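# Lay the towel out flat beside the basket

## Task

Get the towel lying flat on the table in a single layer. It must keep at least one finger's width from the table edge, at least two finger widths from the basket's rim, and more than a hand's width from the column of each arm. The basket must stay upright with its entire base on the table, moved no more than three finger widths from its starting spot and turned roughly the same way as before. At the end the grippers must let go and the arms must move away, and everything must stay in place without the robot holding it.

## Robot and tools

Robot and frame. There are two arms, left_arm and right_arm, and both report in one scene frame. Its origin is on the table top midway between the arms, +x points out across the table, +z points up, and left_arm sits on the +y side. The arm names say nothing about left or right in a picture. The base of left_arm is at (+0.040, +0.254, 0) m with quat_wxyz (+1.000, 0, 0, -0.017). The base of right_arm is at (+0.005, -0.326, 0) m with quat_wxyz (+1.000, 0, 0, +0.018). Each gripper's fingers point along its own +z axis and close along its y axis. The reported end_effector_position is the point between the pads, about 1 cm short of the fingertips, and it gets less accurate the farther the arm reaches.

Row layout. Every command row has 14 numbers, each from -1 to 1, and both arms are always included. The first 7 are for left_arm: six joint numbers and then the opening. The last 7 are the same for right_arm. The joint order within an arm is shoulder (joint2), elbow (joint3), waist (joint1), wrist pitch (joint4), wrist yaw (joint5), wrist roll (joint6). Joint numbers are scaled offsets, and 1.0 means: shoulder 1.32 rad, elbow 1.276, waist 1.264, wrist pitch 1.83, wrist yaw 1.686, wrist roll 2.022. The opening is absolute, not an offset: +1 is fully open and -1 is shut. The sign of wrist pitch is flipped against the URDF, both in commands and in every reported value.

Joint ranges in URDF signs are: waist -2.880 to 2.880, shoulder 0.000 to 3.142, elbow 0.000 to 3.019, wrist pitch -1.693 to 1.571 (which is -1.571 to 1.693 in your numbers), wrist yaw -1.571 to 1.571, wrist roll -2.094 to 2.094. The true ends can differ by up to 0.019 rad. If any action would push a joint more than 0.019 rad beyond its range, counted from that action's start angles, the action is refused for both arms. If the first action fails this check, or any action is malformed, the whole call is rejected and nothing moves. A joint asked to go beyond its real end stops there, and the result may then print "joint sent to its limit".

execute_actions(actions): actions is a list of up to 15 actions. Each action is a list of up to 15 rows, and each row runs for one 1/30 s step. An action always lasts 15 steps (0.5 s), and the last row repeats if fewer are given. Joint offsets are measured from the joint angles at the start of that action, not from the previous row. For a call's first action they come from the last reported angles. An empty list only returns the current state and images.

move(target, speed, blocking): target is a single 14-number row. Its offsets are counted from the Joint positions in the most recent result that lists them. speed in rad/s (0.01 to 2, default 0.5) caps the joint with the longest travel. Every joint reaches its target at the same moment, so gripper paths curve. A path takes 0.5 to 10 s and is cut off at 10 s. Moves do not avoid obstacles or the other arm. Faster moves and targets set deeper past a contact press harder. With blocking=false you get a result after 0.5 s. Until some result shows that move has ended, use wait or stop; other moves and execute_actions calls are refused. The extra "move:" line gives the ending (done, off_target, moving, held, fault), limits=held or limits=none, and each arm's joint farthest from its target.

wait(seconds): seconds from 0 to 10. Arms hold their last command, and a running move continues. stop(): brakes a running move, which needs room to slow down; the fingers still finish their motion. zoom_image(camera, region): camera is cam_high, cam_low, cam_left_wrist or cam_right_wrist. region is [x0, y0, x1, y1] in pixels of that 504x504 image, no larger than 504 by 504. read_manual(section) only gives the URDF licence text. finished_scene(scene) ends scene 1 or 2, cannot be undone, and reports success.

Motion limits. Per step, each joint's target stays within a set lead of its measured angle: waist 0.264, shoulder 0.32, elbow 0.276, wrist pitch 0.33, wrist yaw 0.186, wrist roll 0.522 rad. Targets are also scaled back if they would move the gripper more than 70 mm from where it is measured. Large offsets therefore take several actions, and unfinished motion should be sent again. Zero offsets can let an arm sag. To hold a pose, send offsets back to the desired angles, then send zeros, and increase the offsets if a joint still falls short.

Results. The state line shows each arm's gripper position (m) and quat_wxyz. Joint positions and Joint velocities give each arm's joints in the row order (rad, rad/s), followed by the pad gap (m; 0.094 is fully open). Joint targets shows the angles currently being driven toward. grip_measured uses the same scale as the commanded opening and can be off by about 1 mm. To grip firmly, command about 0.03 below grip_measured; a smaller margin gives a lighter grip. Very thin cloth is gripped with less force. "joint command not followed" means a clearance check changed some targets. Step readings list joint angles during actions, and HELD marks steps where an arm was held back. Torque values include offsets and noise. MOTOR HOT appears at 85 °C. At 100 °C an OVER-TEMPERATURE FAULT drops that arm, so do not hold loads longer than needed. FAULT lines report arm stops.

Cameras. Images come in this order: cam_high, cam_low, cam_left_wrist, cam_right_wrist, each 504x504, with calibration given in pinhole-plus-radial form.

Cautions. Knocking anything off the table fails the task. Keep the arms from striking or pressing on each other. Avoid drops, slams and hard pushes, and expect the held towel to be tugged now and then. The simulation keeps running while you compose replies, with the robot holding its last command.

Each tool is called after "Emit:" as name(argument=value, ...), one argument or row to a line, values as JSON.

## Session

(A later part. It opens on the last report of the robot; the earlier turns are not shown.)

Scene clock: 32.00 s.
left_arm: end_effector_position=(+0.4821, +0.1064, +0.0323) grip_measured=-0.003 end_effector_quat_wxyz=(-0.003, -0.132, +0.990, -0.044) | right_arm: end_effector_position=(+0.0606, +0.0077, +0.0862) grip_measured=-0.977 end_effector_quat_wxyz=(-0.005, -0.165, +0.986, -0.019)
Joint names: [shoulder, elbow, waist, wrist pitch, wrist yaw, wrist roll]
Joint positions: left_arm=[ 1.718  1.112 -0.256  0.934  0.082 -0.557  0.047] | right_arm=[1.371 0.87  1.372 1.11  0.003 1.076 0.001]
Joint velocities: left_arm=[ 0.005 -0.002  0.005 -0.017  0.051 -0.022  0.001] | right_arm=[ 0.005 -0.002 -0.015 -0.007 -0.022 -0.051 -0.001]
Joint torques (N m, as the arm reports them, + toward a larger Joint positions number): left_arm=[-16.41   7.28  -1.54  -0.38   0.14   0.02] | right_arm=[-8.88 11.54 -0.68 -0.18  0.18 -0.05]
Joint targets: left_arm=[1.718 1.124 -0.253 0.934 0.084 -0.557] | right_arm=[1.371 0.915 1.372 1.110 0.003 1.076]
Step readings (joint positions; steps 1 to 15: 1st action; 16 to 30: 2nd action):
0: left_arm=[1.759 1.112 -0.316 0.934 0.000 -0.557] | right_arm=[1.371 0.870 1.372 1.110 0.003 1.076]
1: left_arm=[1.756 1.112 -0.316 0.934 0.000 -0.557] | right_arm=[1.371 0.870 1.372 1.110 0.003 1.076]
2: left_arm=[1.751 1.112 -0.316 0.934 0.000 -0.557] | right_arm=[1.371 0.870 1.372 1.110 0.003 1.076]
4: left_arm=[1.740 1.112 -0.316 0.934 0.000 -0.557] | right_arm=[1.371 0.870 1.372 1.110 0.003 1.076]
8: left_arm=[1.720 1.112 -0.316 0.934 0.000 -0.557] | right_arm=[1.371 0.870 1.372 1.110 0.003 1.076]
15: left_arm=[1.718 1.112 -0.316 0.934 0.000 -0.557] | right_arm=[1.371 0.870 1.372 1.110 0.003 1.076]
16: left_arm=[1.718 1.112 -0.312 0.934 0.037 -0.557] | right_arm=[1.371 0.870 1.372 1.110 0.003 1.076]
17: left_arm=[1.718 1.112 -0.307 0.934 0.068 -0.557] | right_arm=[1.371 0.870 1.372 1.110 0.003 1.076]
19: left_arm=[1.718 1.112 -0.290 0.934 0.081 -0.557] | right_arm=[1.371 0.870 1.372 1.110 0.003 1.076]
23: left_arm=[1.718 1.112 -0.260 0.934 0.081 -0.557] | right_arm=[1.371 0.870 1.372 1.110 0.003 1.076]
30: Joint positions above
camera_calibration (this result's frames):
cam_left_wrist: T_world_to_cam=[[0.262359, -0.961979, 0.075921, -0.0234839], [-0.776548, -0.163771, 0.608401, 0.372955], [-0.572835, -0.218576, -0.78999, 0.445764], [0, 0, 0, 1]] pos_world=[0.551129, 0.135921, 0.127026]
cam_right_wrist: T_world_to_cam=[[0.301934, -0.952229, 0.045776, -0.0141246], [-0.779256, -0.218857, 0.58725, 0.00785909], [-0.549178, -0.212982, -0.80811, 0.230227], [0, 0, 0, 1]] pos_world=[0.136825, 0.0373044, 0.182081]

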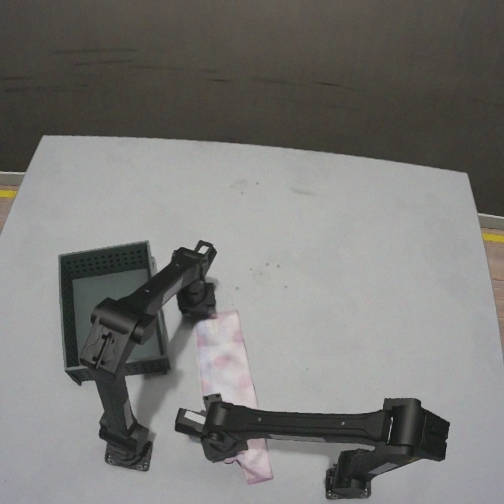

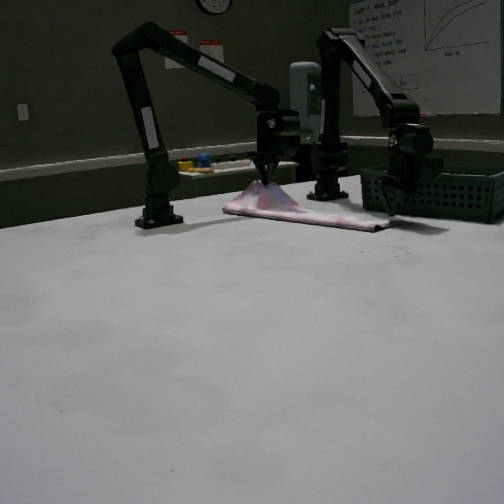

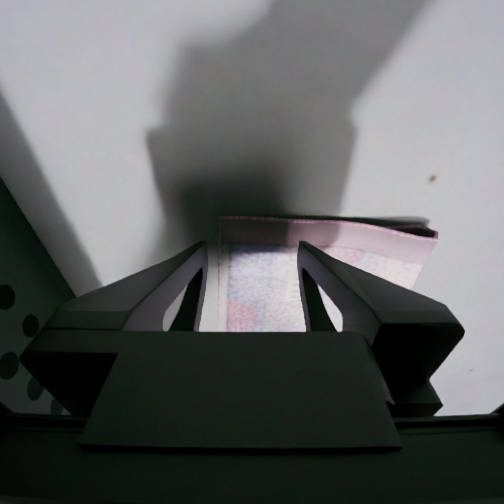

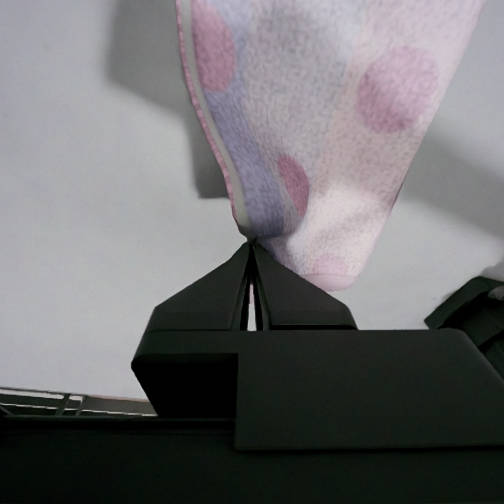

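Emit:
execute_actions(
  actions=[
    [[0.03,-0.015,0,0,0,0,0,0,0.035,0,0,0,0,-1]],
    [[0.03,0,0,0,0,0,0,0,0.035,0,0,0,0,-1]],
    [[0.03,0,0,0,0,0,-0.5,0,0.035,0,0,0,0,-1]],
    [[0.03,0,0,0,0,0,-0.8,0,0.035,0,0,0,0,-1]],
    [[0.025,0,0,0,0,0,-1,0,0.035,0,0,0,0,-1]],
    [[-0.04,0.01,0,0,0,0,-1,0,0.035,0,0,0,0,-1]],
  ],
)

Scene clock: 36.30 s.
left_arm: end_effector_position=(+0.4722, +0.1064, +0.0303) grip_measured=-0.957 end_effector_quat_wxyz=(-0.012, -0.132, +0.990, -0.049) | right_arm: end_effector_position=(+0.0606, +0.0077, +0.0862) grip_measured=-0.977 end_effector_quat_wxyz=(-0.005, -0.165, +0.986, -0.019)
Joint names: [shoulder, elbow, waist, wrist pitch, wrist yaw, wrist roll]
Joint positions: left_arm=[ 1.706  1.089 -0.256  0.934  0.099 -0.557  0.002] | right_arm=[1.371 0.87  1.372 1.11  0.003 1.076 0.001]
Joint velocities: left_arm=[-0.005  0.002  0.005 -0.002 -0.051 -0.081 -0.001] | right_arm=[ 0.015  0.007  0.005  0.027 -0.007  0.051 -0.001]
Joint torques (N m, as the arm reports them, + toward a larger Joint positions number): left_arm=[-16.68   7.33  -1.76  -0.3    0.08   0.03] | right_arm=[-9.01 11.45 -1.05 -0.26  0.2  -0.09]
Joint targets: left_arm=[1.696 1.101 -0.256 0.934 0.098 -0.557] | right_arm=[1.371 0.915 1.372 1.110 0.003 1.076]
Step readings (joint positions; steps 1 to 15: 1st action; 16 to 30: 2nd action; 31 to 45: 3rd action; 46 to 60: 4th action; 61 to 75: 5th action; 76 to 90: 6th action):
0: left_arm=[1.718 1.112 -0.256 0.934 0.082 -0.557] | right_arm=[1.371 0.870 1.372 1.110 0.003 1.076]
1: left_arm=[1.719 1.110 -0.256 0.934 0.082 -0.557] | right_arm=[1.371 0.870 1.372 1.110 0.003 1.076]
2: left_arm=[1.719 1.107 -0.256 0.934 0.082 -0.557] | right_arm=[1.371 0.870 1.372 1.110 0.003 1.076]
4: left_arm=[1.725 1.099 -0.256 0.934 0.082 -0.557] | right_arm=[1.371 0.870 1.372 1.110 0.003 1.076]
8: left_arm=[1.740 1.089 -0.256 0.934 0.082 -0.557] | right_arm=[1.371 0.870 1.372 1.110 0.003 1.076]
15: left_arm=[1.743 1.089 -0.256 0.934 0.082 -0.557] | right_arm=[1.371 0.870 1.372 1.110 0.003 1.076]
16: left_arm=[1.744 1.089 -0.256 0.934 0.082 -0.557] | right_arm=[1.371 0.870 1.372 1.110 0.003 1.076]
17: left_arm=[1.746 1.089 -0.256 0.934 0.082 -0.557] | right_arm=[1.371 0.870 1.372 1.110 0.003 1.076]
19: left_arm=[1.748 1.089 -0.256 0.934 0.083 -0.557] | right_arm=[1.371 0.870 1.372 1.110 0.003 1.076]
23: left_arm=[1.748 1.089 -0.256 0.934 0.083 -0.557] | right_arm=[1.371 0.870 1.372 1.110 0.003 1.076]
30: left_arm=[1.748 1.089 -0.256 0.934 0.083 -0.557] | right_arm=[1.371 0.870 1.372 1.110 0.003 1.076]
31: left_arm=[1.748 1.089 -0.256 0.934 0.085 -0.557] | right_arm=[1.371 0.870 1.372 1.110 0.003 1.076]
32: left_arm=[1.748 1.089 -0.256 0.934 0.088 -0.557] | right_arm=[1.371 0.870 1.372 1.110 0.003 1.076]
34: left_arm=[1.748 1.089 -0.256 0.934 0.090 -0.557] | right_arm=[1.371 0.870 1.372 1.110 0.003 1.076]
38: left_arm=[1.748 1.089 -0.256 0.934 0.090 -0.557] | right_arm=[1.371 0.870 1.372 1.110 0.003 1.076]
45: left_arm=[1.748 1.089 -0.256 0.934 0.090 -0.557] | right_arm=[1.371 0.870 1.372 1.110 0.003 1.076]
46: left_arm=[1.748 1.089 -0.256 0.934 0.093 -0.557] | right_arm=[1.371 0.870 1.372 1.110 0.003 1.076]
47: left_arm=[1.748 1.089 -0.256 0.934 0.095 -0.557] | right_arm=[1.371 0.870 1.372 1.110 0.003 1.076]
49: left_arm=[1.748 1.089 -0.256 0.934 0.095 -0.557] | right_arm=[1.371 0.870 1.372 1.110 0.003 1.076]
53: left_arm=[1.748 1.089 -0.256 0.934 0.095 -0.557] | right_arm=[1.371 0.870 1.372 1.110 0.003 1.076]
60: left_arm=[1.748 1.089 -0.256 0.934 0.095 -0.557] | right_arm=[1.371 0.870 1.372 1.110 0.003 1.076]
61: left_arm=[1.748 1.089 -0.256 0.934 0.097 -0.557] | right_arm=[1.371 0.870 1.372 1.110 0.003 1.076]
62: left_arm=[1.748 1.089 -0.256 0.934 0.098 -0.557] | right_arm=[1.371 0.870 1.372 1.110 0.003 1.076]
64: left_arm=[1.748 1.089 -0.256 0.934 0.098 -0.557] | right_arm=[1.371 0.870 1.372 1.110 0.003 1.076]
68: left_arm=[1.748 1.089 -0.256 0.934 0.098 -0.557] | right_arm=[1.371 0.870 1.372 1.110 0.003 1.076]
75: left_arm=[1.748 1.089 -0.256 0.934 0.098 -0.557] | right_arm=[1.371 0.870 1.372 1.110 0.003 1.076]
76: left_arm=[1.744 1.089 -0.256 0.934 0.099 -0.557] | right_arm=[1.371 0.870 1.372 1.110 0.003 1.076]
77: left_arm=[1.738 1.089 -0.256 0.934 0.099 -0.557] | right_arm=[1.371 0.870 1.372 1.110 0.003 1.076]
79: left_arm=[1.724 1.089 -0.256 0.934 0.099 -0.557] | right_arm=[1.371 0.870 1.372 1.110 0.003 1.076]
83: left_arm=[1.706 1.089 -0.256 0.934 0.099 -0.557] | right_arm=[1.371 0.870 1.372 1.110 0.003 1.076]
90: Joint positions above
camera_calibration (this result's frames):
cam_left_wrist: T_world_to_cam=[[0.263221, -0.961093, 0.0837616, -0.0214401], [-0.766974, -0.155806, 0.622475, 0.360692], [-0.585205, -0.228091, -0.778145, 0.445002], [0, 0, 0, 1]] pos_world=[0.542703, 0.137093, 0.12355]
cam_right_wrist: T_world_to_cam=[[0.301934, -0.952229, 0.045776, -0.0141246], [-0.779256, -0.218857, 0.58725, 0.00785909], [-0.549178, -0.212982, -0.80811, 0.230227], [0, 0, 0, 1]] pos_world=[0.136825, 0.0373044, 0.182081]

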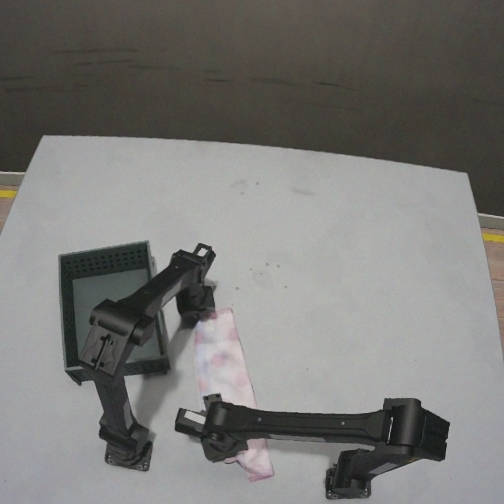

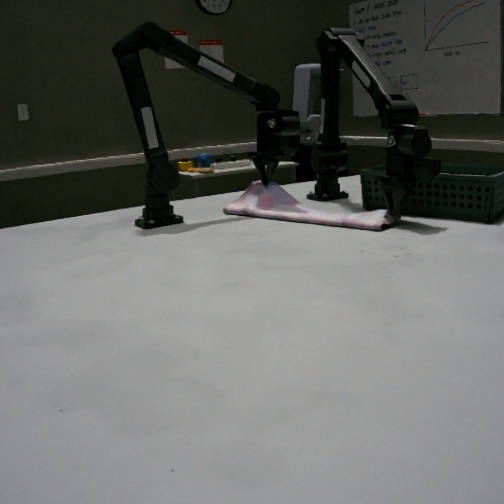

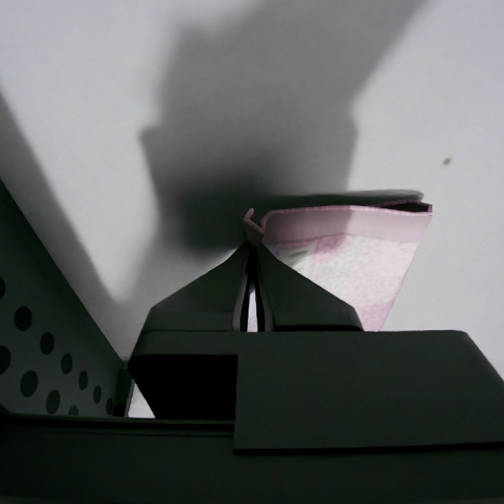

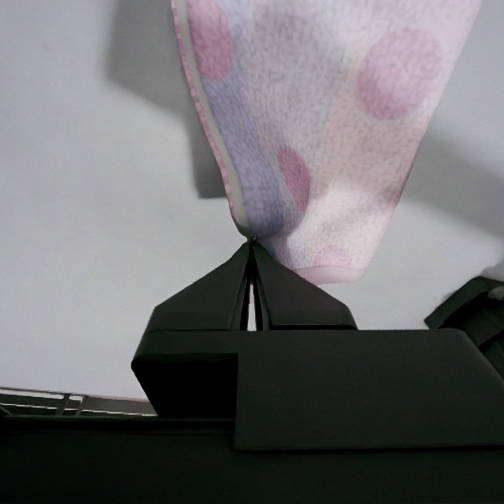

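Emit:
move(
  target=[0.03,0.585,-0.05,0.31,-0.058,-0.3,-1,-0.095,0.36,-0.62,0.215,0,-0.55,-1],
  speed=0.5,
)

Emit:
move(
  target=[0,0.033,0,0,0,-0.385,-1,0.38,0.45,-0.605,0,0,-0.835,-1],
  speed=0.7,
)

Scene clock: 40.83 s.
left_arm: end_effector_position=(+0.5720, +0.0651, +0.2775) grip_measured=-0.957 end_effector_quat_wxyz=(+0.053, -0.395, +0.916, -0.051) | right_arm: end_effector_position=(+0.3073, -0.1065, +0.2711) grip_measured=-0.977 end_effector_quat_wxyz=(+0.043, -0.320, +0.946, +0.012)
Joint names: [shoulder, elbow, waist, wrist pitch, wrist yaw, wrist roll]
Joint positions: left_arm=[ 1.725  1.794 -0.304  1.492  0.004 -1.155  0.002] | right_arm=[ 1.258  1.269  0.595  1.492  0.003 -0.021  0.001]
Joint velocities: left_arm=[-0.005 -0.007 -0.005 -0.002 -0.022  0.051 -0.   ] | right_arm=[ 0.005 -0.002 -0.005  0.012 -0.037  0.037 -0.001]
Joint torques (N m, as the arm reports them, + toward a larger Joint positions number): left_arm=[-17.07  10.92  -2.58  -0.12  -0.14  -0.06] | right_arm=[-9.62 14.32 -1.65 -0.07  0.1  -0.24]
Joint targets: left_arm=[1.746 1.836 -0.319 1.501 0.001 -1.164] | right_arm=[1.245 1.329 0.589 1.504 0.003 -0.036]
move: off_target (left_arm, right_arm); limits=none; left_arm: farthest joint: the elbow, 0.041 radians from its target (0.747 radians at the start); right_arm: farthest joint: the elbow, 0.060 radians from its target (0.459 radians at the start)
camera_calibration (this result's frames):
cam_left_wrist: T_world_to_cam=[[0.720012, -0.682332, 0.126513, -0.39939], [-0.625159, -0.558616, 0.545091, 0.243457], [-0.301261, -0.471563, -0.828776, 0.553779], [0, 0, 0, 1]] pos_world=[0.606597, 0.124624, 0.37678]
cam_right_wrist: T_world_to_cam=[[0.585517, -0.810577, 0.0116441, -0.268602], [-0.705607, -0.502516, 0.499596, 0.0375008], [-0.39911, -0.300738, -0.86618, 0.451109], [0, 0, 0, 1]] pos_world=[0.363773, -0.0632118, 0.375134]

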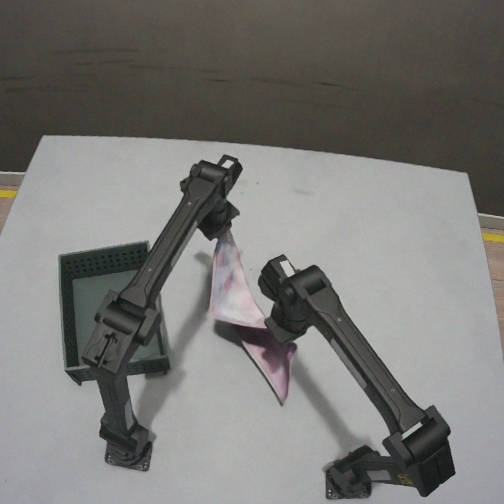

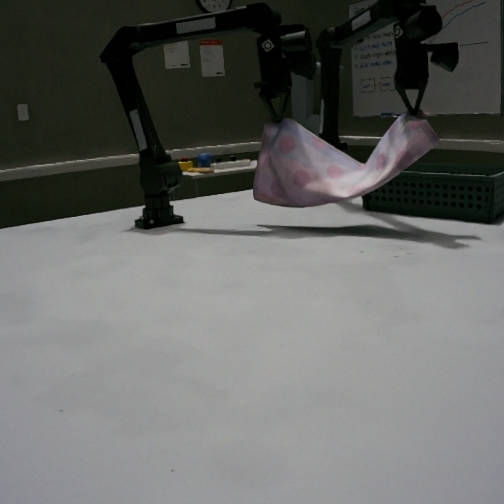

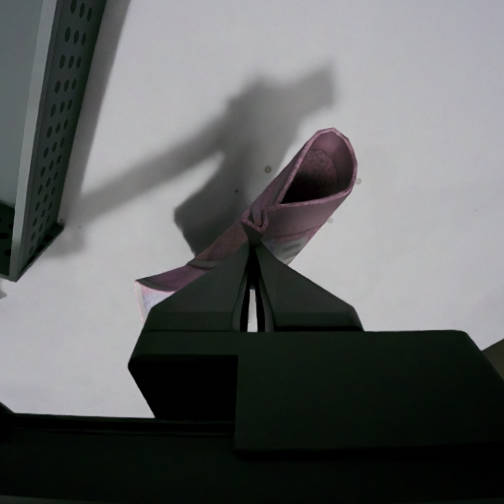

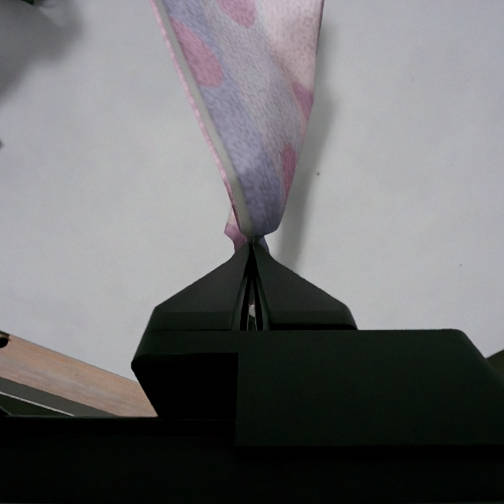

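Scene clock: 44.10 s.
left_arm: end_effector_position=(+0.5716, +0.0641, +0.2775) grip_measured=-0.957 end_effector_quat_wxyz=(-0.027, +0.710, -0.700, +0.069) | right_arm: end_effector_position=(+0.5636, -0.3967, +0.2593) grip_measured=-0.977 end_effector_quat_wxyz=(-0.035, +0.706, -0.706, +0.043)
Joint names: [shoulder, elbow, waist, wrist pitch, wrist yaw, wrist roll]
Joint positions: left_arm=[ 1.725  1.794 -0.304  1.492  0.01  -1.924  0.002] | right_arm=[ 1.745  1.777 -0.161  1.492 -0.002 -1.696  0.001]
Joint velocities: left_arm=[-0.005 -0.007  0.015  0.007  0.095 -0.051  0.   ] | right_arm=[-0.005 -0.002 -0.015 -0.012  0.037  0.022 -0.001]
Joint torques (N m, as the arm reports them, + toward a larger Joint positions number): left_arm=[-18.97  11.05  -1.87  -0.48  -0.26  -0.08] | right_arm=[-15.42  14.55  -1.53  -0.54   0.23  -0.23]
Joint targets: left_arm=[1.725 1.837 -0.304 1.492 0.003 -1.933] | right_arm=[1.760 1.843 -0.170 1.492 0.003 -1.710]
move: off_target (left_arm, right_arm); limits=none; left_arm: farthest joint: the elbow, 0.042 radians from its target (0.042 radians at the start); right_arm: farthest joint: the elbow, 0.066 radians from its target (0.574 radians at the start)
camera_calibration (this result's frames):
cam_left_wrist: T_world_to_cam=[[0.991978, 0.0167738, 0.12529, -0.599752], [-0.067662, -0.766753, 0.638366, -0.0885286], [0.106774, -0.641722, -0.759468, 0.311652], [0, 0, 0, 1]] pos_world=[0.555675, 0.142174, 0.368346]
cam_right_wrist: T_world_to_cam=[[0.992621, -0.0246981, 0.118718, -0.599182], [-0.0894038, -0.810477, 0.578908, -0.411678], [0.0819203, -0.58525, -0.806704, 0.056518], [0, 0, 0, 1]] pos_world=[0.553325, -0.315377, 0.355051]

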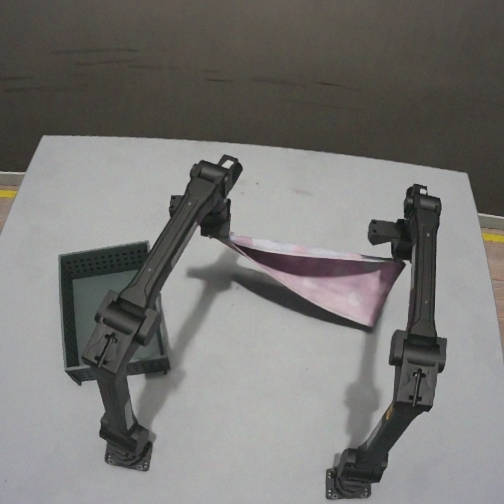

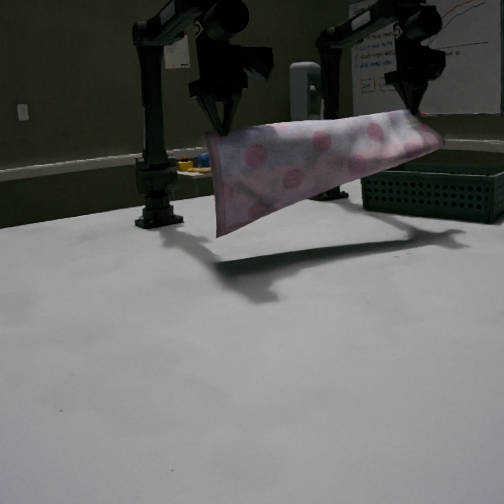

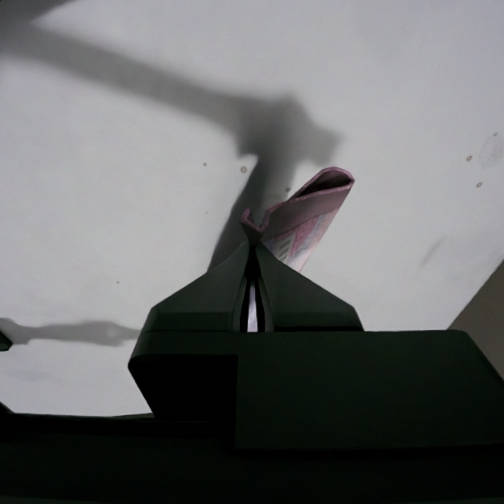

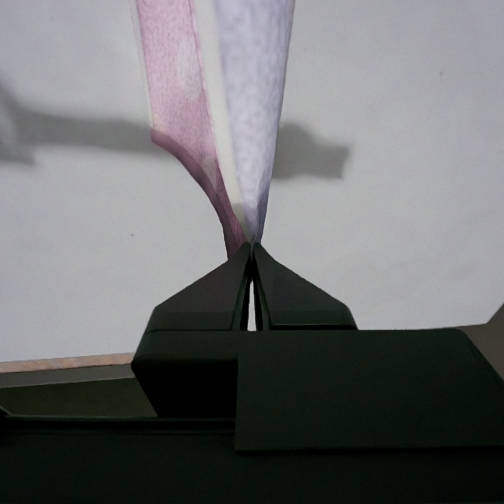

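Emit:
move(
  target=[0.575,0.51,0.06,0.09,0,0.04,-1,0.44,0.3,0.03,-0.075,0,0,-1],
  speed=0.5,
)

Scene clock: 48.37 s.
left_arm: end_effector_position=(+0.7175, +0.0547, +0.0394) grip_measured=-0.957 end_effector_quat_wxyz=(+0.042, +0.705, -0.705, -0.062) | right_arm: end_effector_position=(+0.7009, -0.3935, +0.0351) grip_measured=-0.977 end_effector_quat_wxyz=(+0.001, +0.717, -0.697, -0.006)
Joint names: [shoulder, elbow, waist, wrist pitch, wrist yaw, wrist roll]
Joint positions: left_arm=[ 2.477  2.404 -0.247  1.647  0.014 -1.852  0.002] | right_arm=[ 2.317  2.103 -0.133  1.366 -0.006 -1.696  0.001]
Joint velocities: left_arm=[-0.005  0.012 -0.005  0.007 -0.022 -0.066  0.   ] | right_arm=[ 0.005 -0.002 -0.005 -0.012 -0.066  0.037  0.   ]
Joint torques (N m, as the arm reports them, + toward a larger Joint positions number): left_arm=[-27.59  10.5   -0.29   0.5   -0.21   0.07] | right_arm=[-22.67  13.45   0.29  -0.73   0.12  -0.08]
Joint targets: left_arm=[2.484 2.445 -0.228 1.657 0.010 -1.843] | right_arm=[2.326 2.160 -0.123 1.354 -0.002 -1.696]
move: off_target (left_arm, right_arm); limits=none; left_arm: farthest joint: the elbow, 0.041 radians from its target (0.650 radians at the start); right_arm: farthest joint: the elbow, 0.057 radians from its target (0.383 radians at the start)
camera_calibration (this result's frames):
cam_left_wrist: T_world_to_cam=[[0.987682, 0.00299717, -0.156447, -0.699537], [0.0921664, -0.819117, 0.566174, -0.0428907], [-0.126451, -0.573619, -0.809303, 0.274802], [0, 0, 0, 1]] pos_world=[0.729622, 0.124596, 0.137242]
cam_right_wrist: T_world_to_cam=[[0.999995, 0.00298441, -0.000558366, -0.698876], [0.00277033, -0.821611, 0.570042, -0.335631], [0.00124248, -0.570041, -0.821615, -0.0707199], [0, 0, 0, 1]] pos_world=[0.699891, -0.313985, 0.132829]

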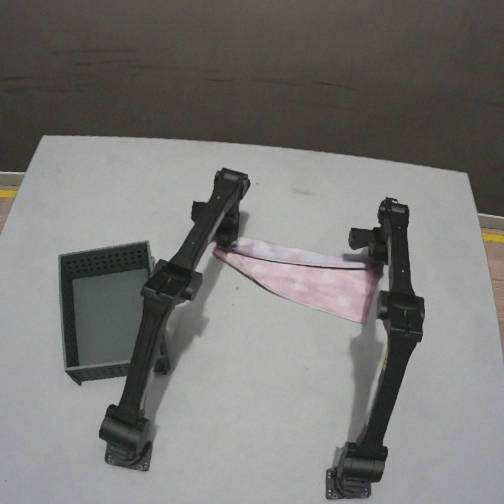

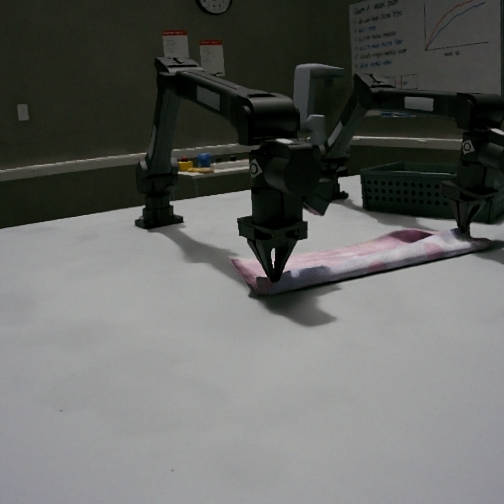

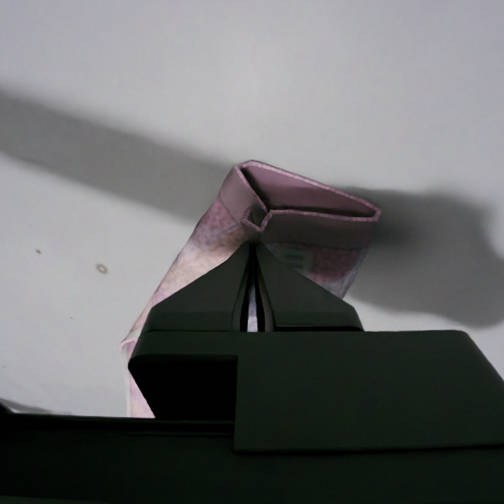

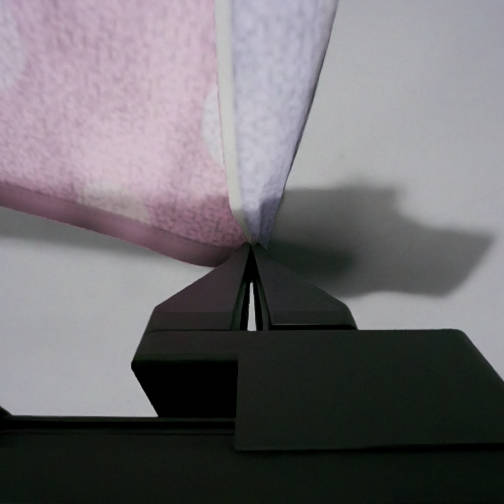

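Releasing the left grip so the two corners separate.

Emit:
execute_actions(
  actions=[
    [[0,0.03,0,0,0,0,0,0,0.04,0,0,0,0,-1]],
    [[-0.05,0.03,0,-0.08,0,0,0,0,0.04,0,0,0,0,-1]],
    [[0,0.03,0,0,0,0,0,0,0.04,0,0,0,0,-1]],
  ],
)

Scene clock: 50.63 s.
left_arm: end_effector_position=(+0.7532, +0.0443, +0.0735) grip_measured=-0.003 end_effector_quat_wxyz=(-0.003, +0.707, -0.707, +0.020) | right_arm: end_effector_position=(+0.7009, -0.3935, +0.0351) grip_measured=-0.977 end_effector_quat_wxyz=(+0.001, +0.717, -0.697, -0.006)
Joint names: [shoulder, elbow, waist, wrist pitch, wrist yaw, wrist roll]
Joint positions: left_arm=[ 2.426  2.404 -0.247  1.511  0.014 -1.852  0.047] | right_arm=[ 2.317  2.103 -0.133  1.366 -0.006 -1.696  0.001]
Joint velocities: left_arm=[-0.005 -0.012 -0.005  0.002 -0.037  0.051  0.   ] | right_arm=[-0.005  0.007  0.005 -0.007  0.037 -0.066  0.   ]
Joint torques (N m, as the arm reports them, + toward a larger Joint positions number): left_arm=[-28.06  10.46  -1.75  -0.38  -0.06   0.01] | right_arm=[-22.49  12.84  -0.42  -0.26  -0.04  -0.08]
Joint targets: left_arm=[2.426 2.442 -0.247 1.511 0.014 -1.852] | right_arm=[2.317 2.154 -0.133 1.366 -0.006 -1.696]
Step readings (joint positions; steps 1 to 15: 1st action; 16 to 30: 2nd action; 31 to 45: 3rd action):
0: left_arm=[2.477 2.404 -0.247 1.647 0.014 -1.852] | right_arm=[2.317 2.103 -0.133 1.366 -0.006 -1.696]
1: left_arm=[2.477 2.404 -0.247 1.647 0.014 -1.852] | right_arm=[2.317 2.103 -0.133 1.366 -0.006 -1.696]
2: left_arm=[2.477 2.404 -0.247 1.647 0.014 -1.852] | right_arm=[2.317 2.103 -0.133 1.366 -0.006 -1.696]
4: left_arm=[2.477 2.404 -0.247 1.647 0.014 -1.852] | right_arm=[2.317 2.103 -0.133 1.366 -0.006 -1.696]
8: left_arm=[2.477 2.404 -0.247 1.647 0.014 -1.852] | right_arm=[2.317 2.103 -0.133 1.366 -0.006 -1.696]
15: left_arm=[2.477 2.404 -0.247 1.647 0.014 -1.852] | right_arm=[2.317 2.103 -0.133 1.366 -0.006 -1.696]
16: left_arm=[2.474 2.404 -0.247 1.627 0.014 -1.852] | right_arm=[2.317 2.103 -0.133 1.366 -0.006 -1.696]
17: left_arm=[2.474 2.404 -0.247 1.585 0.014 -1.852] | right_arm=[2.317 2.103 -0.133 1.366 -0.006 -1.696]
19: left_arm=[2.465 2.404 -0.247 1.532 0.014 -1.852] | right_arm=[2.317 2.103 -0.133 1.366 -0.006 -1.696]
23: left_arm=[2.443 2.404 -0.247 1.512 0.014 -1.852] | right_arm=[2.317 2.103 -0.133 1.366 -0.006 -1.696]
30: left_arm=[2.426 2.404 -0.247 1.511 0.014 -1.852] | right_arm=[2.317 2.103 -0.133 1.366 -0.006 -1.696]
31: left_arm=[2.426 2.404 -0.247 1.511 0.014 -1.852] | right_arm=[2.317 2.103 -0.133 1.366 -0.006 -1.696]
32: left_arm=[2.426 2.404 -0.247 1.511 0.014 -1.852] | right_arm=[2.317 2.103 -0.133 1.366 -0.006 -1.696]
34: left_arm=[2.426 2.404 -0.247 1.511 0.014 -1.852] | right_arm=[2.317 2.103 -0.133 1.366 -0.006 -1.696]
38: left_arm=[2.426 2.404 -0.247 1.511 0.014 -1.852] | right_arm=[2.317 2.103 -0.133 1.366 -0.006 -1.696]
45: Joint positions above
camera_calibration (this result's frames):
cam_left_wrist: T_world_to_cam=[[0.999739, -0.00087354, 0.0228126, -0.75156], [-0.0147255, -0.788275, 0.615147, 0.00161758], [0.0174452, -0.615323, -0.788082, 0.192844], [0, 0, 0, 1]] pos_world=[0.748024, 0.11928, 0.168127]
cam_right_wrist: T_world_to_cam=[[0.999995, 0.00298441, -0.000558366, -0.698876], [0.00277033, -0.821611, 0.570042, -0.335631], [0.00124248, -0.570041, -0.821615, -0.0707199], [0, 0, 0, 1]] pos_world=[0.699891, -0.313985, 0.132829]

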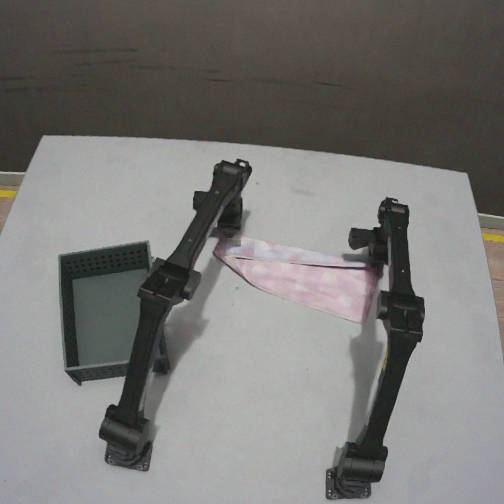

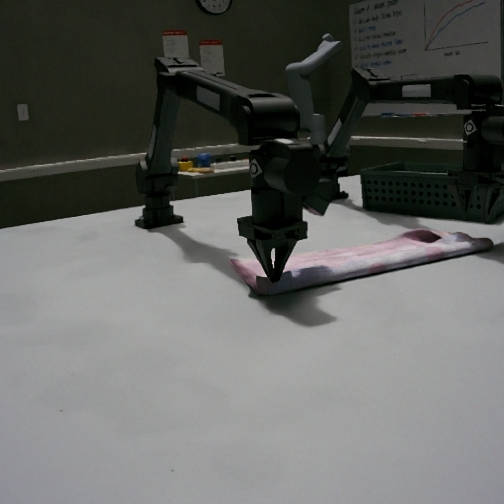

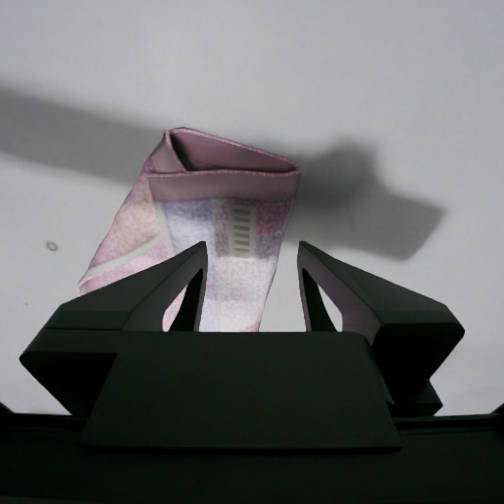

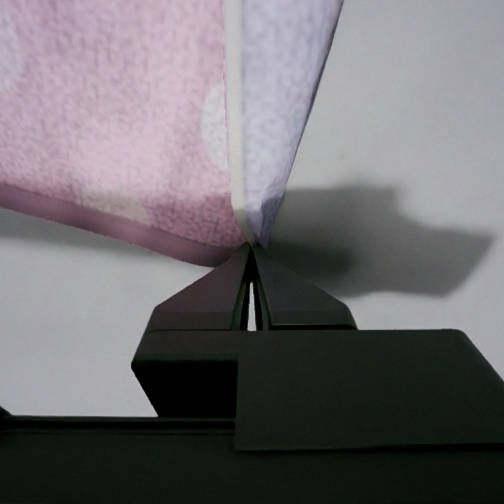

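Emit:
move(
  target=[-0.065,-0.188,-0.053,-0.08,0,0,-0.2,0,0.04,0,0,0,0,-1],
  speed=0.3,
)

Scene clock: 53.80 s.
left_arm: end_effector_position=(+0.7098, +0.0120, +0.0242) grip_measured=-0.197 end_effector_quat_wxyz=(+0.008, +0.685, -0.728, +0.000) | right_arm: end_effector_position=(+0.7009, -0.3935, +0.0351) grip_measured=-0.977 end_effector_quat_wxyz=(+0.001, +0.717, -0.697, -0.006)
Joint names: [shoulder, elbow, waist, wrist pitch, wrist yaw, wrist roll]
Joint positions: left_arm=[ 2.366  2.163 -0.308  1.375  0.014 -1.852  0.038] | right_arm=[ 2.317  2.103 -0.133  1.366 -0.006 -1.696  0.001]
Joint velocities: left_arm=[-0.005  0.017  0.005  0.022 -0.022 -0.051  0.001] | right_arm=[-0.005 -0.002 -0.005 -0.012  0.007 -0.007 -0.001]
Joint torques (N m, as the arm reports them, + toward a larger Joint positions number): left_arm=[-29.4    7.53  -2.19  -0.54  -0.04   0.03] | right_arm=[-22.87  12.92  -0.64  -0.24  -0.01  -0.08]
Joint targets: left_arm=[2.340 2.164 -0.314 1.364 0.014 -1.852] | right_arm=[2.317 2.154 -0.133 1.366 -0.006 -1.696]
move: off_target (left_arm, right_arm); limits=none; left_arm: farthest joint: the shoulder, 0.026 radians from its target (0.086 radians at the start); right_arm: farthest joint: the elbow, 0.051 radians from its target (0.051 radians at the start)
camera_calibration (this result's frames):
cam_left_wrist: T_world_to_cam=[[0.997898, -0.0614915, -0.0204356, -0.703986], [-0.0366025, -0.795155, 0.6053, 0.0216236], [-0.0534703, -0.60328, -0.795735, 0.185227], [0, 0, 0, 1]] pos_world=[0.713202, 0.0856489, 0.119917]
cam_right_wrist: T_world_to_cam=[[0.999995, 0.00298441, -0.000558366, -0.698876], [0.00277033, -0.821611, 0.570042, -0.335631], [0.00124248, -0.570041, -0.821615, -0.0707199], [0, 0, 0, 1]] pos_world=[0.699891, -0.313985, 0.132829]

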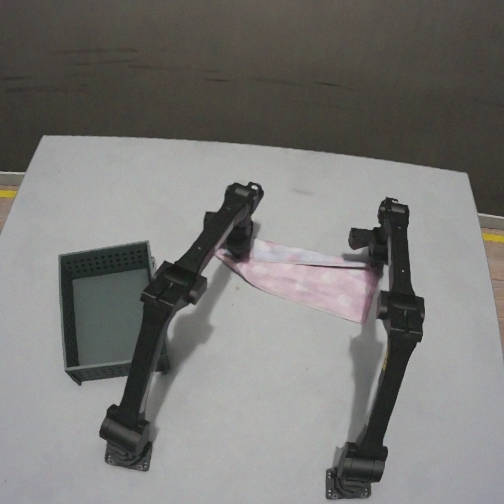

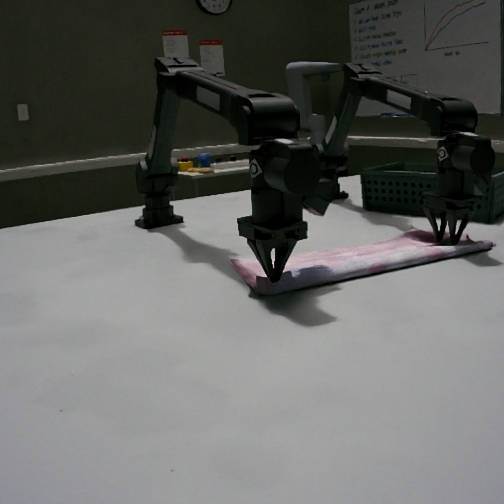

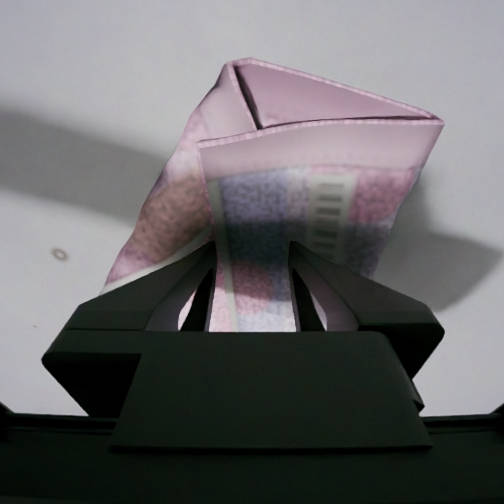

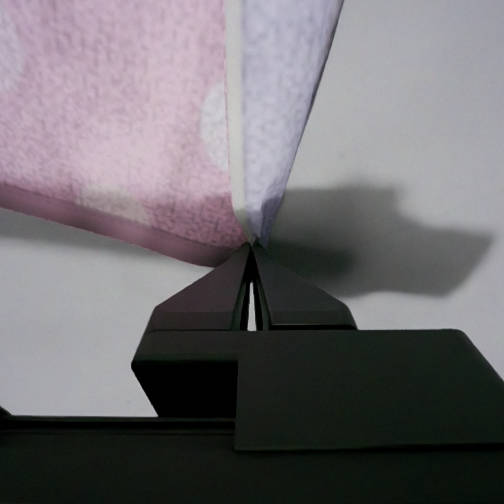

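Emit:
execute_actions(
  actions=[
    [[0,0.01,0,0,0,0,-0.6,0,0.04,0,0,0,0,-1]],
    [[0,0.01,0,0,0,0,-1,0,0.04,0,0,0,0,-1]],
  ],
)

Emit:
move(
  target=[-0.27,0.01,0,0.12,0,0,-1,-0.26,0.04,0,0.12,0,0,-1],
  speed=0.25,
)

Scene clock: 55.67 s.
left_arm: end_effector_position=(+0.7098, +0.0120, +0.0242) grip_measured=-0.985 end_effector_quat_wxyz=(+0.008, +0.685, -0.728, +0.000) | right_arm: end_effector_position=(+0.7009, -0.3935, +0.0351) grip_measured=-0.977 end_effector_quat_wxyz=(+0.001, +0.717, -0.697, -0.006)
Joint names: [shoulder, elbow, waist, wrist pitch, wrist yaw, wrist roll]
Joint positions: left_arm=[ 2.366  2.163 -0.308  1.375  0.014 -1.852  0.001] | right_arm=[ 2.317  2.103 -0.133  1.366 -0.006 -1.696  0.001]
Joint velocities: left_arm=[-0.024 -0.002 -0.005  0.007 -0.022  0.007 -0.   ] | right_arm=[-0.005 -0.017 -0.015  0.002 -0.037  0.007  0.001]
Joint torques (N m, as the arm reports them, + toward a larger Joint positions number): left_arm=[-27.69   8.35  -1.93  -0.24  -0.02   0.02] | right_arm=[-23.24  13.    -1.    -0.33  -0.02  -0.11]
Joint targets: left_arm=[2.366 2.176 -0.308 1.375 0.014 -1.852] | right_arm=[2.317 2.154 -0.133 1.366 -0.006 -1.696]
Step readings (joint positions; steps 1 to 15: 1st action; 16 to 30: 2nd action):
0: left_arm=[2.366 2.163 -0.308 1.375 0.014 -1.852] | right_arm=[2.317 2.103 -0.133 1.366 -0.006 -1.696]
1: left_arm=[2.366 2.163 -0.308 1.375 0.014 -1.852] | right_arm=[2.317 2.103 -0.133 1.366 -0.006 -1.696]
2: left_arm=[2.366 2.163 -0.308 1.375 0.014 -1.852] | right_arm=[2.317 2.103 -0.133 1.366 -0.006 -1.696]
4: left_arm=[2.366 2.163 -0.308 1.375 0.014 -1.852] | right_arm=[2.317 2.103 -0.133 1.366 -0.006 -1.696]
8: left_arm=[2.366 2.163 -0.308 1.375 0.014 -1.852] | right_arm=[2.317 2.103 -0.133 1.366 -0.006 -1.696]
15: left_arm=[2.366 2.163 -0.308 1.375 0.014 -1.852] | right_arm=[2.317 2.103 -0.133 1.366 -0.006 -1.696]
16: left_arm=[2.366 2.163 -0.308 1.375 0.014 -1.852] | right_arm=[2.317 2.103 -0.133 1.366 -0.006 -1.696]
17: left_arm=[2.366 2.163 -0.308 1.375 0.014 -1.852] | right_arm=[2.317 2.103 -0.133 1.366 -0.006 -1.696]
19: left_arm=[2.366 2.163 -0.308 1.375 0.014 -1.852] | right_arm=[2.317 2.103 -0.133 1.366 -0.006 -1.696]
23: left_arm=[2.366 2.163 -0.308 1.375 0.014 -1.852] | right_arm=[2.317 2.103 -0.133 1.366 -0.006 -1.696]
30: Joint positions above
camera_calibration (this result's frames):
cam_left_wrist: T_world_to_cam=[[0.997898, -0.0614915, -0.0204356, -0.703986], [-0.0366025, -0.795155, 0.6053, 0.0216236], [-0.0534703, -0.60328, -0.795735, 0.185227], [0, 0, 0, 1]] pos_world=[0.713202, 0.0856489, 0.119917]
cam_right_wrist: T_world_to_cam=[[0.999995, 0.00298441, -0.000558366, -0.698876], [0.00277033, -0.821611, 0.570042, -0.335631], [0.00124248, -0.570041, -0.821615, -0.0707199], [0, 0, 0, 1]] pos_world=[0.699891, -0.313985, 0.132829]

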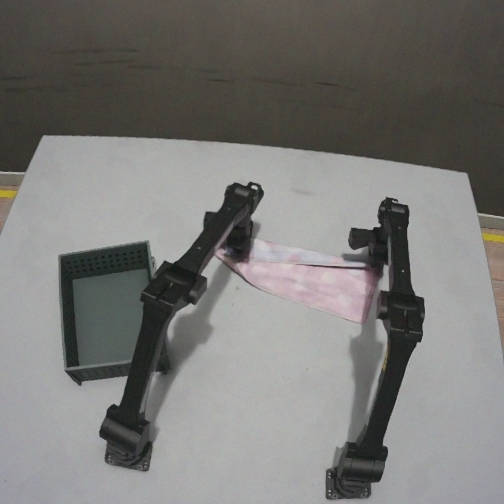

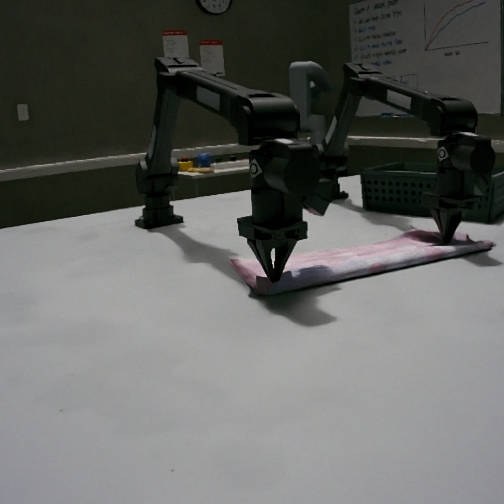

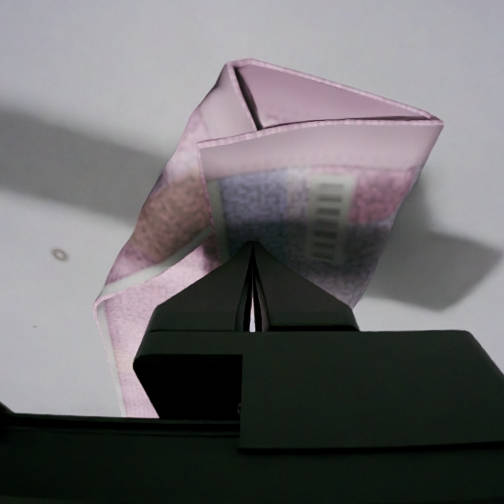

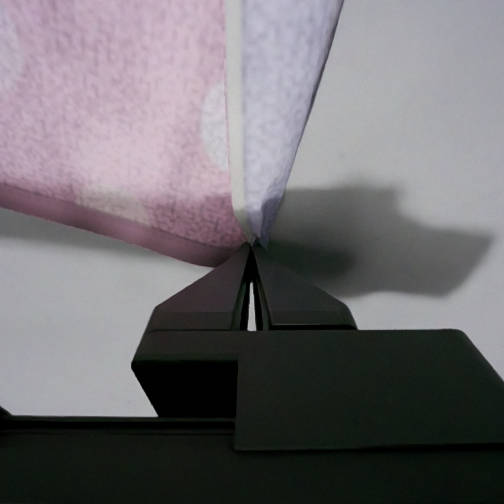

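Scene clock: 57.57 s.
left_arm: end_effector_position=(+0.6563, +0.0310, +0.2549) grip_measured=-0.985 end_effector_quat_wxyz=(-0.023, +0.683, -0.727, +0.061) | right_arm: end_effector_position=(+0.6451, -0.3880, +0.2517) grip_measured=-0.977 end_effector_quat_wxyz=(-0.039, +0.716, -0.696, +0.044)
Joint names: [shoulder, elbow, waist, wrist pitch, wrist yaw, wrist roll]
Joint positions: left_arm=[ 2.014  2.158 -0.308  1.585  0.014 -1.852  0.001] | right_arm=[ 1.983  2.103 -0.133  1.574 -0.006 -1.696  0.001]
Joint velocities: left_arm=[-0.005  0.002 -0.005 -0.017  0.051 -0.022  0.001] | right_arm=[-0.005 -0.012 -0.005 -0.007 -0.095 -0.007 -0.001]
Joint torques (N m, as the arm reports them, + toward a larger Joint positions number): left_arm=[-23.77   9.02  -1.94   0.    -0.04   0.03] | right_arm=[-20.4   13.37  -0.66  -0.05  -0.01  -0.08]
Joint targets: left_arm=[2.010 2.176 -0.308 1.594 0.014 -1.852] | right_arm=[1.974 2.154 -0.133 1.585 -0.006 -1.696]
move: off_target (right_arm); limits=none; left_arm: farthest joint: the elbow, 0.017 radians from its target (0.013 radians at the start); right_arm: farthest joint: the elbow, 0.051 radians from its target (0.051 radians at the start)
camera_calibration (this result's frames):
cam_left_wrist: T_world_to_cam=[[0.992014, -0.0593945, 0.111268, -0.674495], [-0.116721, -0.766603, 0.631424, -0.0597741], [0.0477949, -0.639369, -0.767413, 0.304873], [0, 0, 0, 1]] pos_world=[0.64756, 0.109042, 0.346756]
cam_right_wrist: T_world_to_cam=[[0.992134, 0.00375264, 0.125122, -0.669286], [-0.0695502, -0.814543, 0.575919, -0.406592], [0.104078, -0.580091, -0.807875, 0.0367749], [0, 0, 0, 1]] pos_world=[0.631916, -0.307342, 0.347616]

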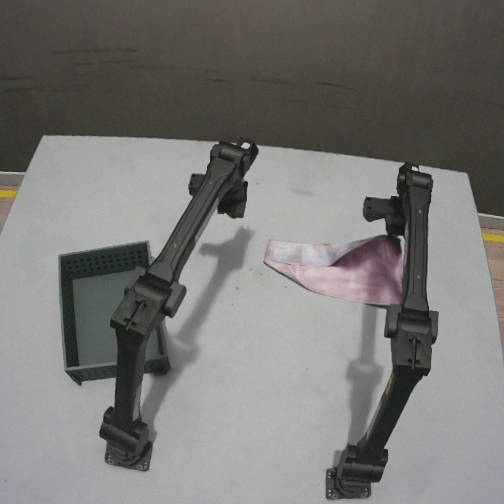

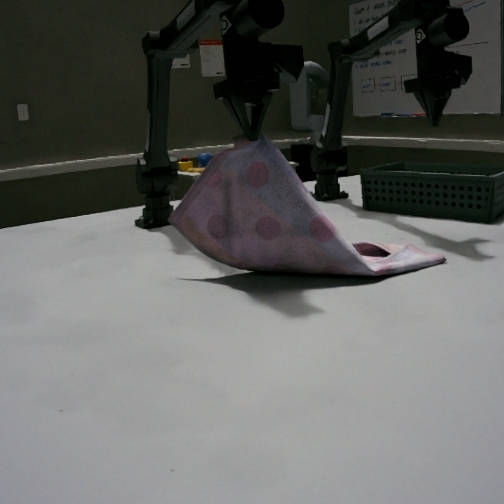

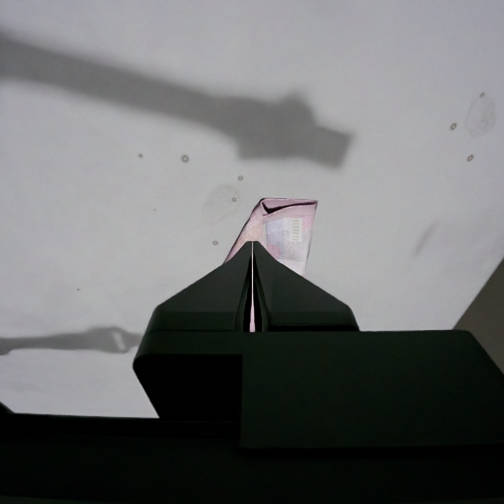

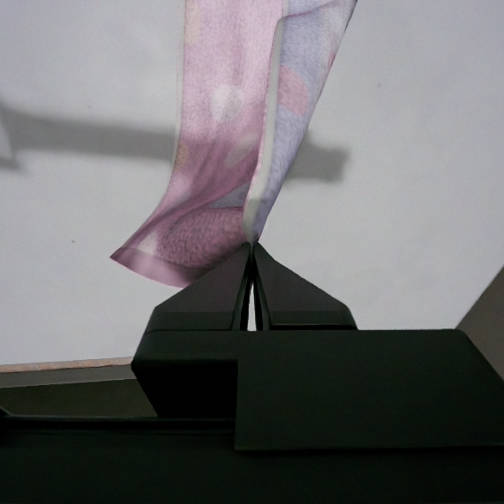

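Emit:
move(
  target=[0.358,0.248,-0.158,-0.09,0,-0.11,0,0,0.04,0,0,0,0,-1],
  speed=0.4,
)

Scene clock: 60.53 s.
left_arm: end_effector_position=(+0.6956, -0.1429, +0.0473) grip_measured=-0.003 end_effector_quat_wxyz=(-0.005, +0.689, -0.723, +0.046) | right_arm: end_effector_position=(+0.6451, -0.3880, +0.2517) grip_measured=-0.977 end_effector_quat_wxyz=(-0.039, +0.716, -0.696, +0.044)
Joint names: [shoulder, elbow, waist, wrist pitch, wrist yaw, wrist roll]
Joint positions: left_arm=[ 2.478  2.431 -0.506  1.431  0.014 -2.064  0.047] | right_arm=[ 1.983  2.103 -0.133  1.574 -0.006 -1.696  0.001]
Joint velocities: left_arm=[-0.005  0.012  0.005  0.007 -0.125  0.007  0.   ] | right_arm=[ 0.005  0.012 -0.024  0.002 -0.022  0.007 -0.   ]
Joint torques (N m, as the arm reports them, + toward a larger Joint positions number): left_arm=[-28.07  10.95  -2.1   -0.66  -0.04  -0.05] | right_arm=[-19.28  13.38  -1.    -0.5    0.    -0.07]
Joint targets: left_arm=[2.486 2.475 -0.507 1.420 0.014 -2.074] | right_arm=[1.983 2.154 -0.133 1.574 -0.006 -1.696]
move: off_target (left_arm, right_arm); limits=none; left_arm: farthest joint: the elbow, 0.043 radians from its target (0.316 radians at the start); right_arm: farthest joint: the elbow, 0.051 radians from its target (0.051 radians at the start)
camera_calibration (this result's frames):
cam_left_wrist: T_world_to_cam=[[0.996849, -0.0455251, 0.064955, -0.699863], [-0.0765926, -0.765357, 0.639032, -0.0855734], [0.0206219, -0.641993, -0.766433, 0.0509982], [0, 0, 0, 1]] pos_world=[0.690052, -0.0646151, 0.13923]
cam_right_wrist: T_world_to_cam=[[0.992134, 0.00375264, 0.125122, -0.669286], [-0.0695502, -0.814543, 0.575919, -0.406592], [0.104078, -0.580091, -0.807875, 0.0367749], [0, 0, 0, 1]] pos_world=[0.631916, -0.307342, 0.347616]

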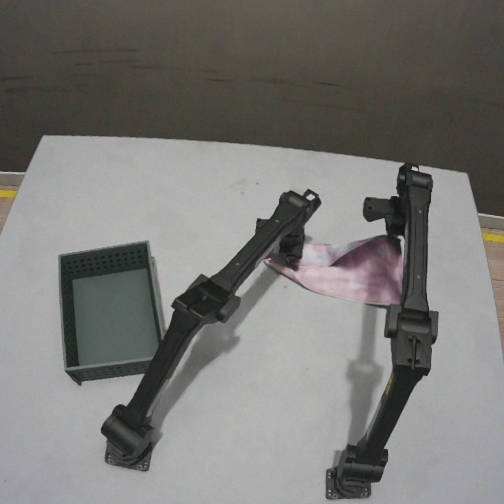

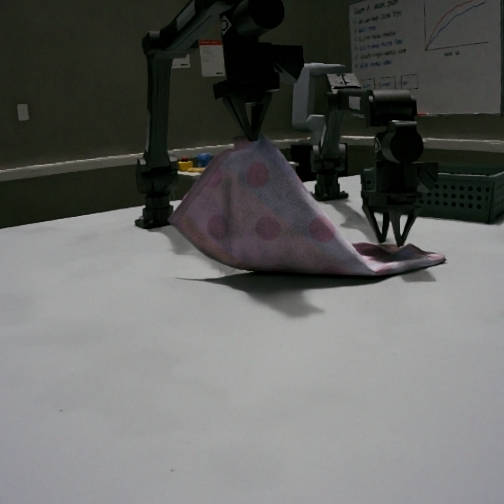

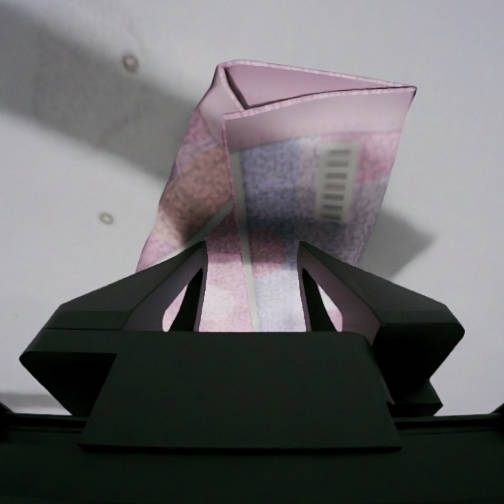

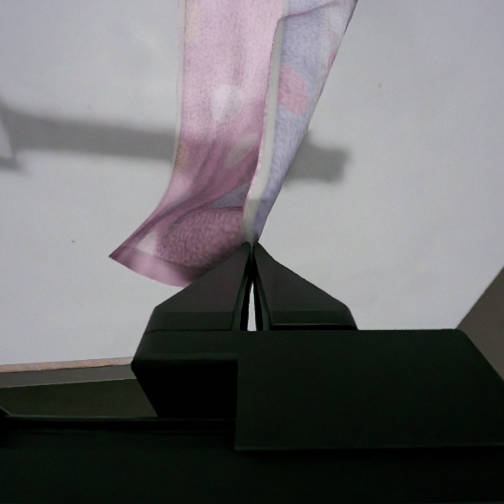

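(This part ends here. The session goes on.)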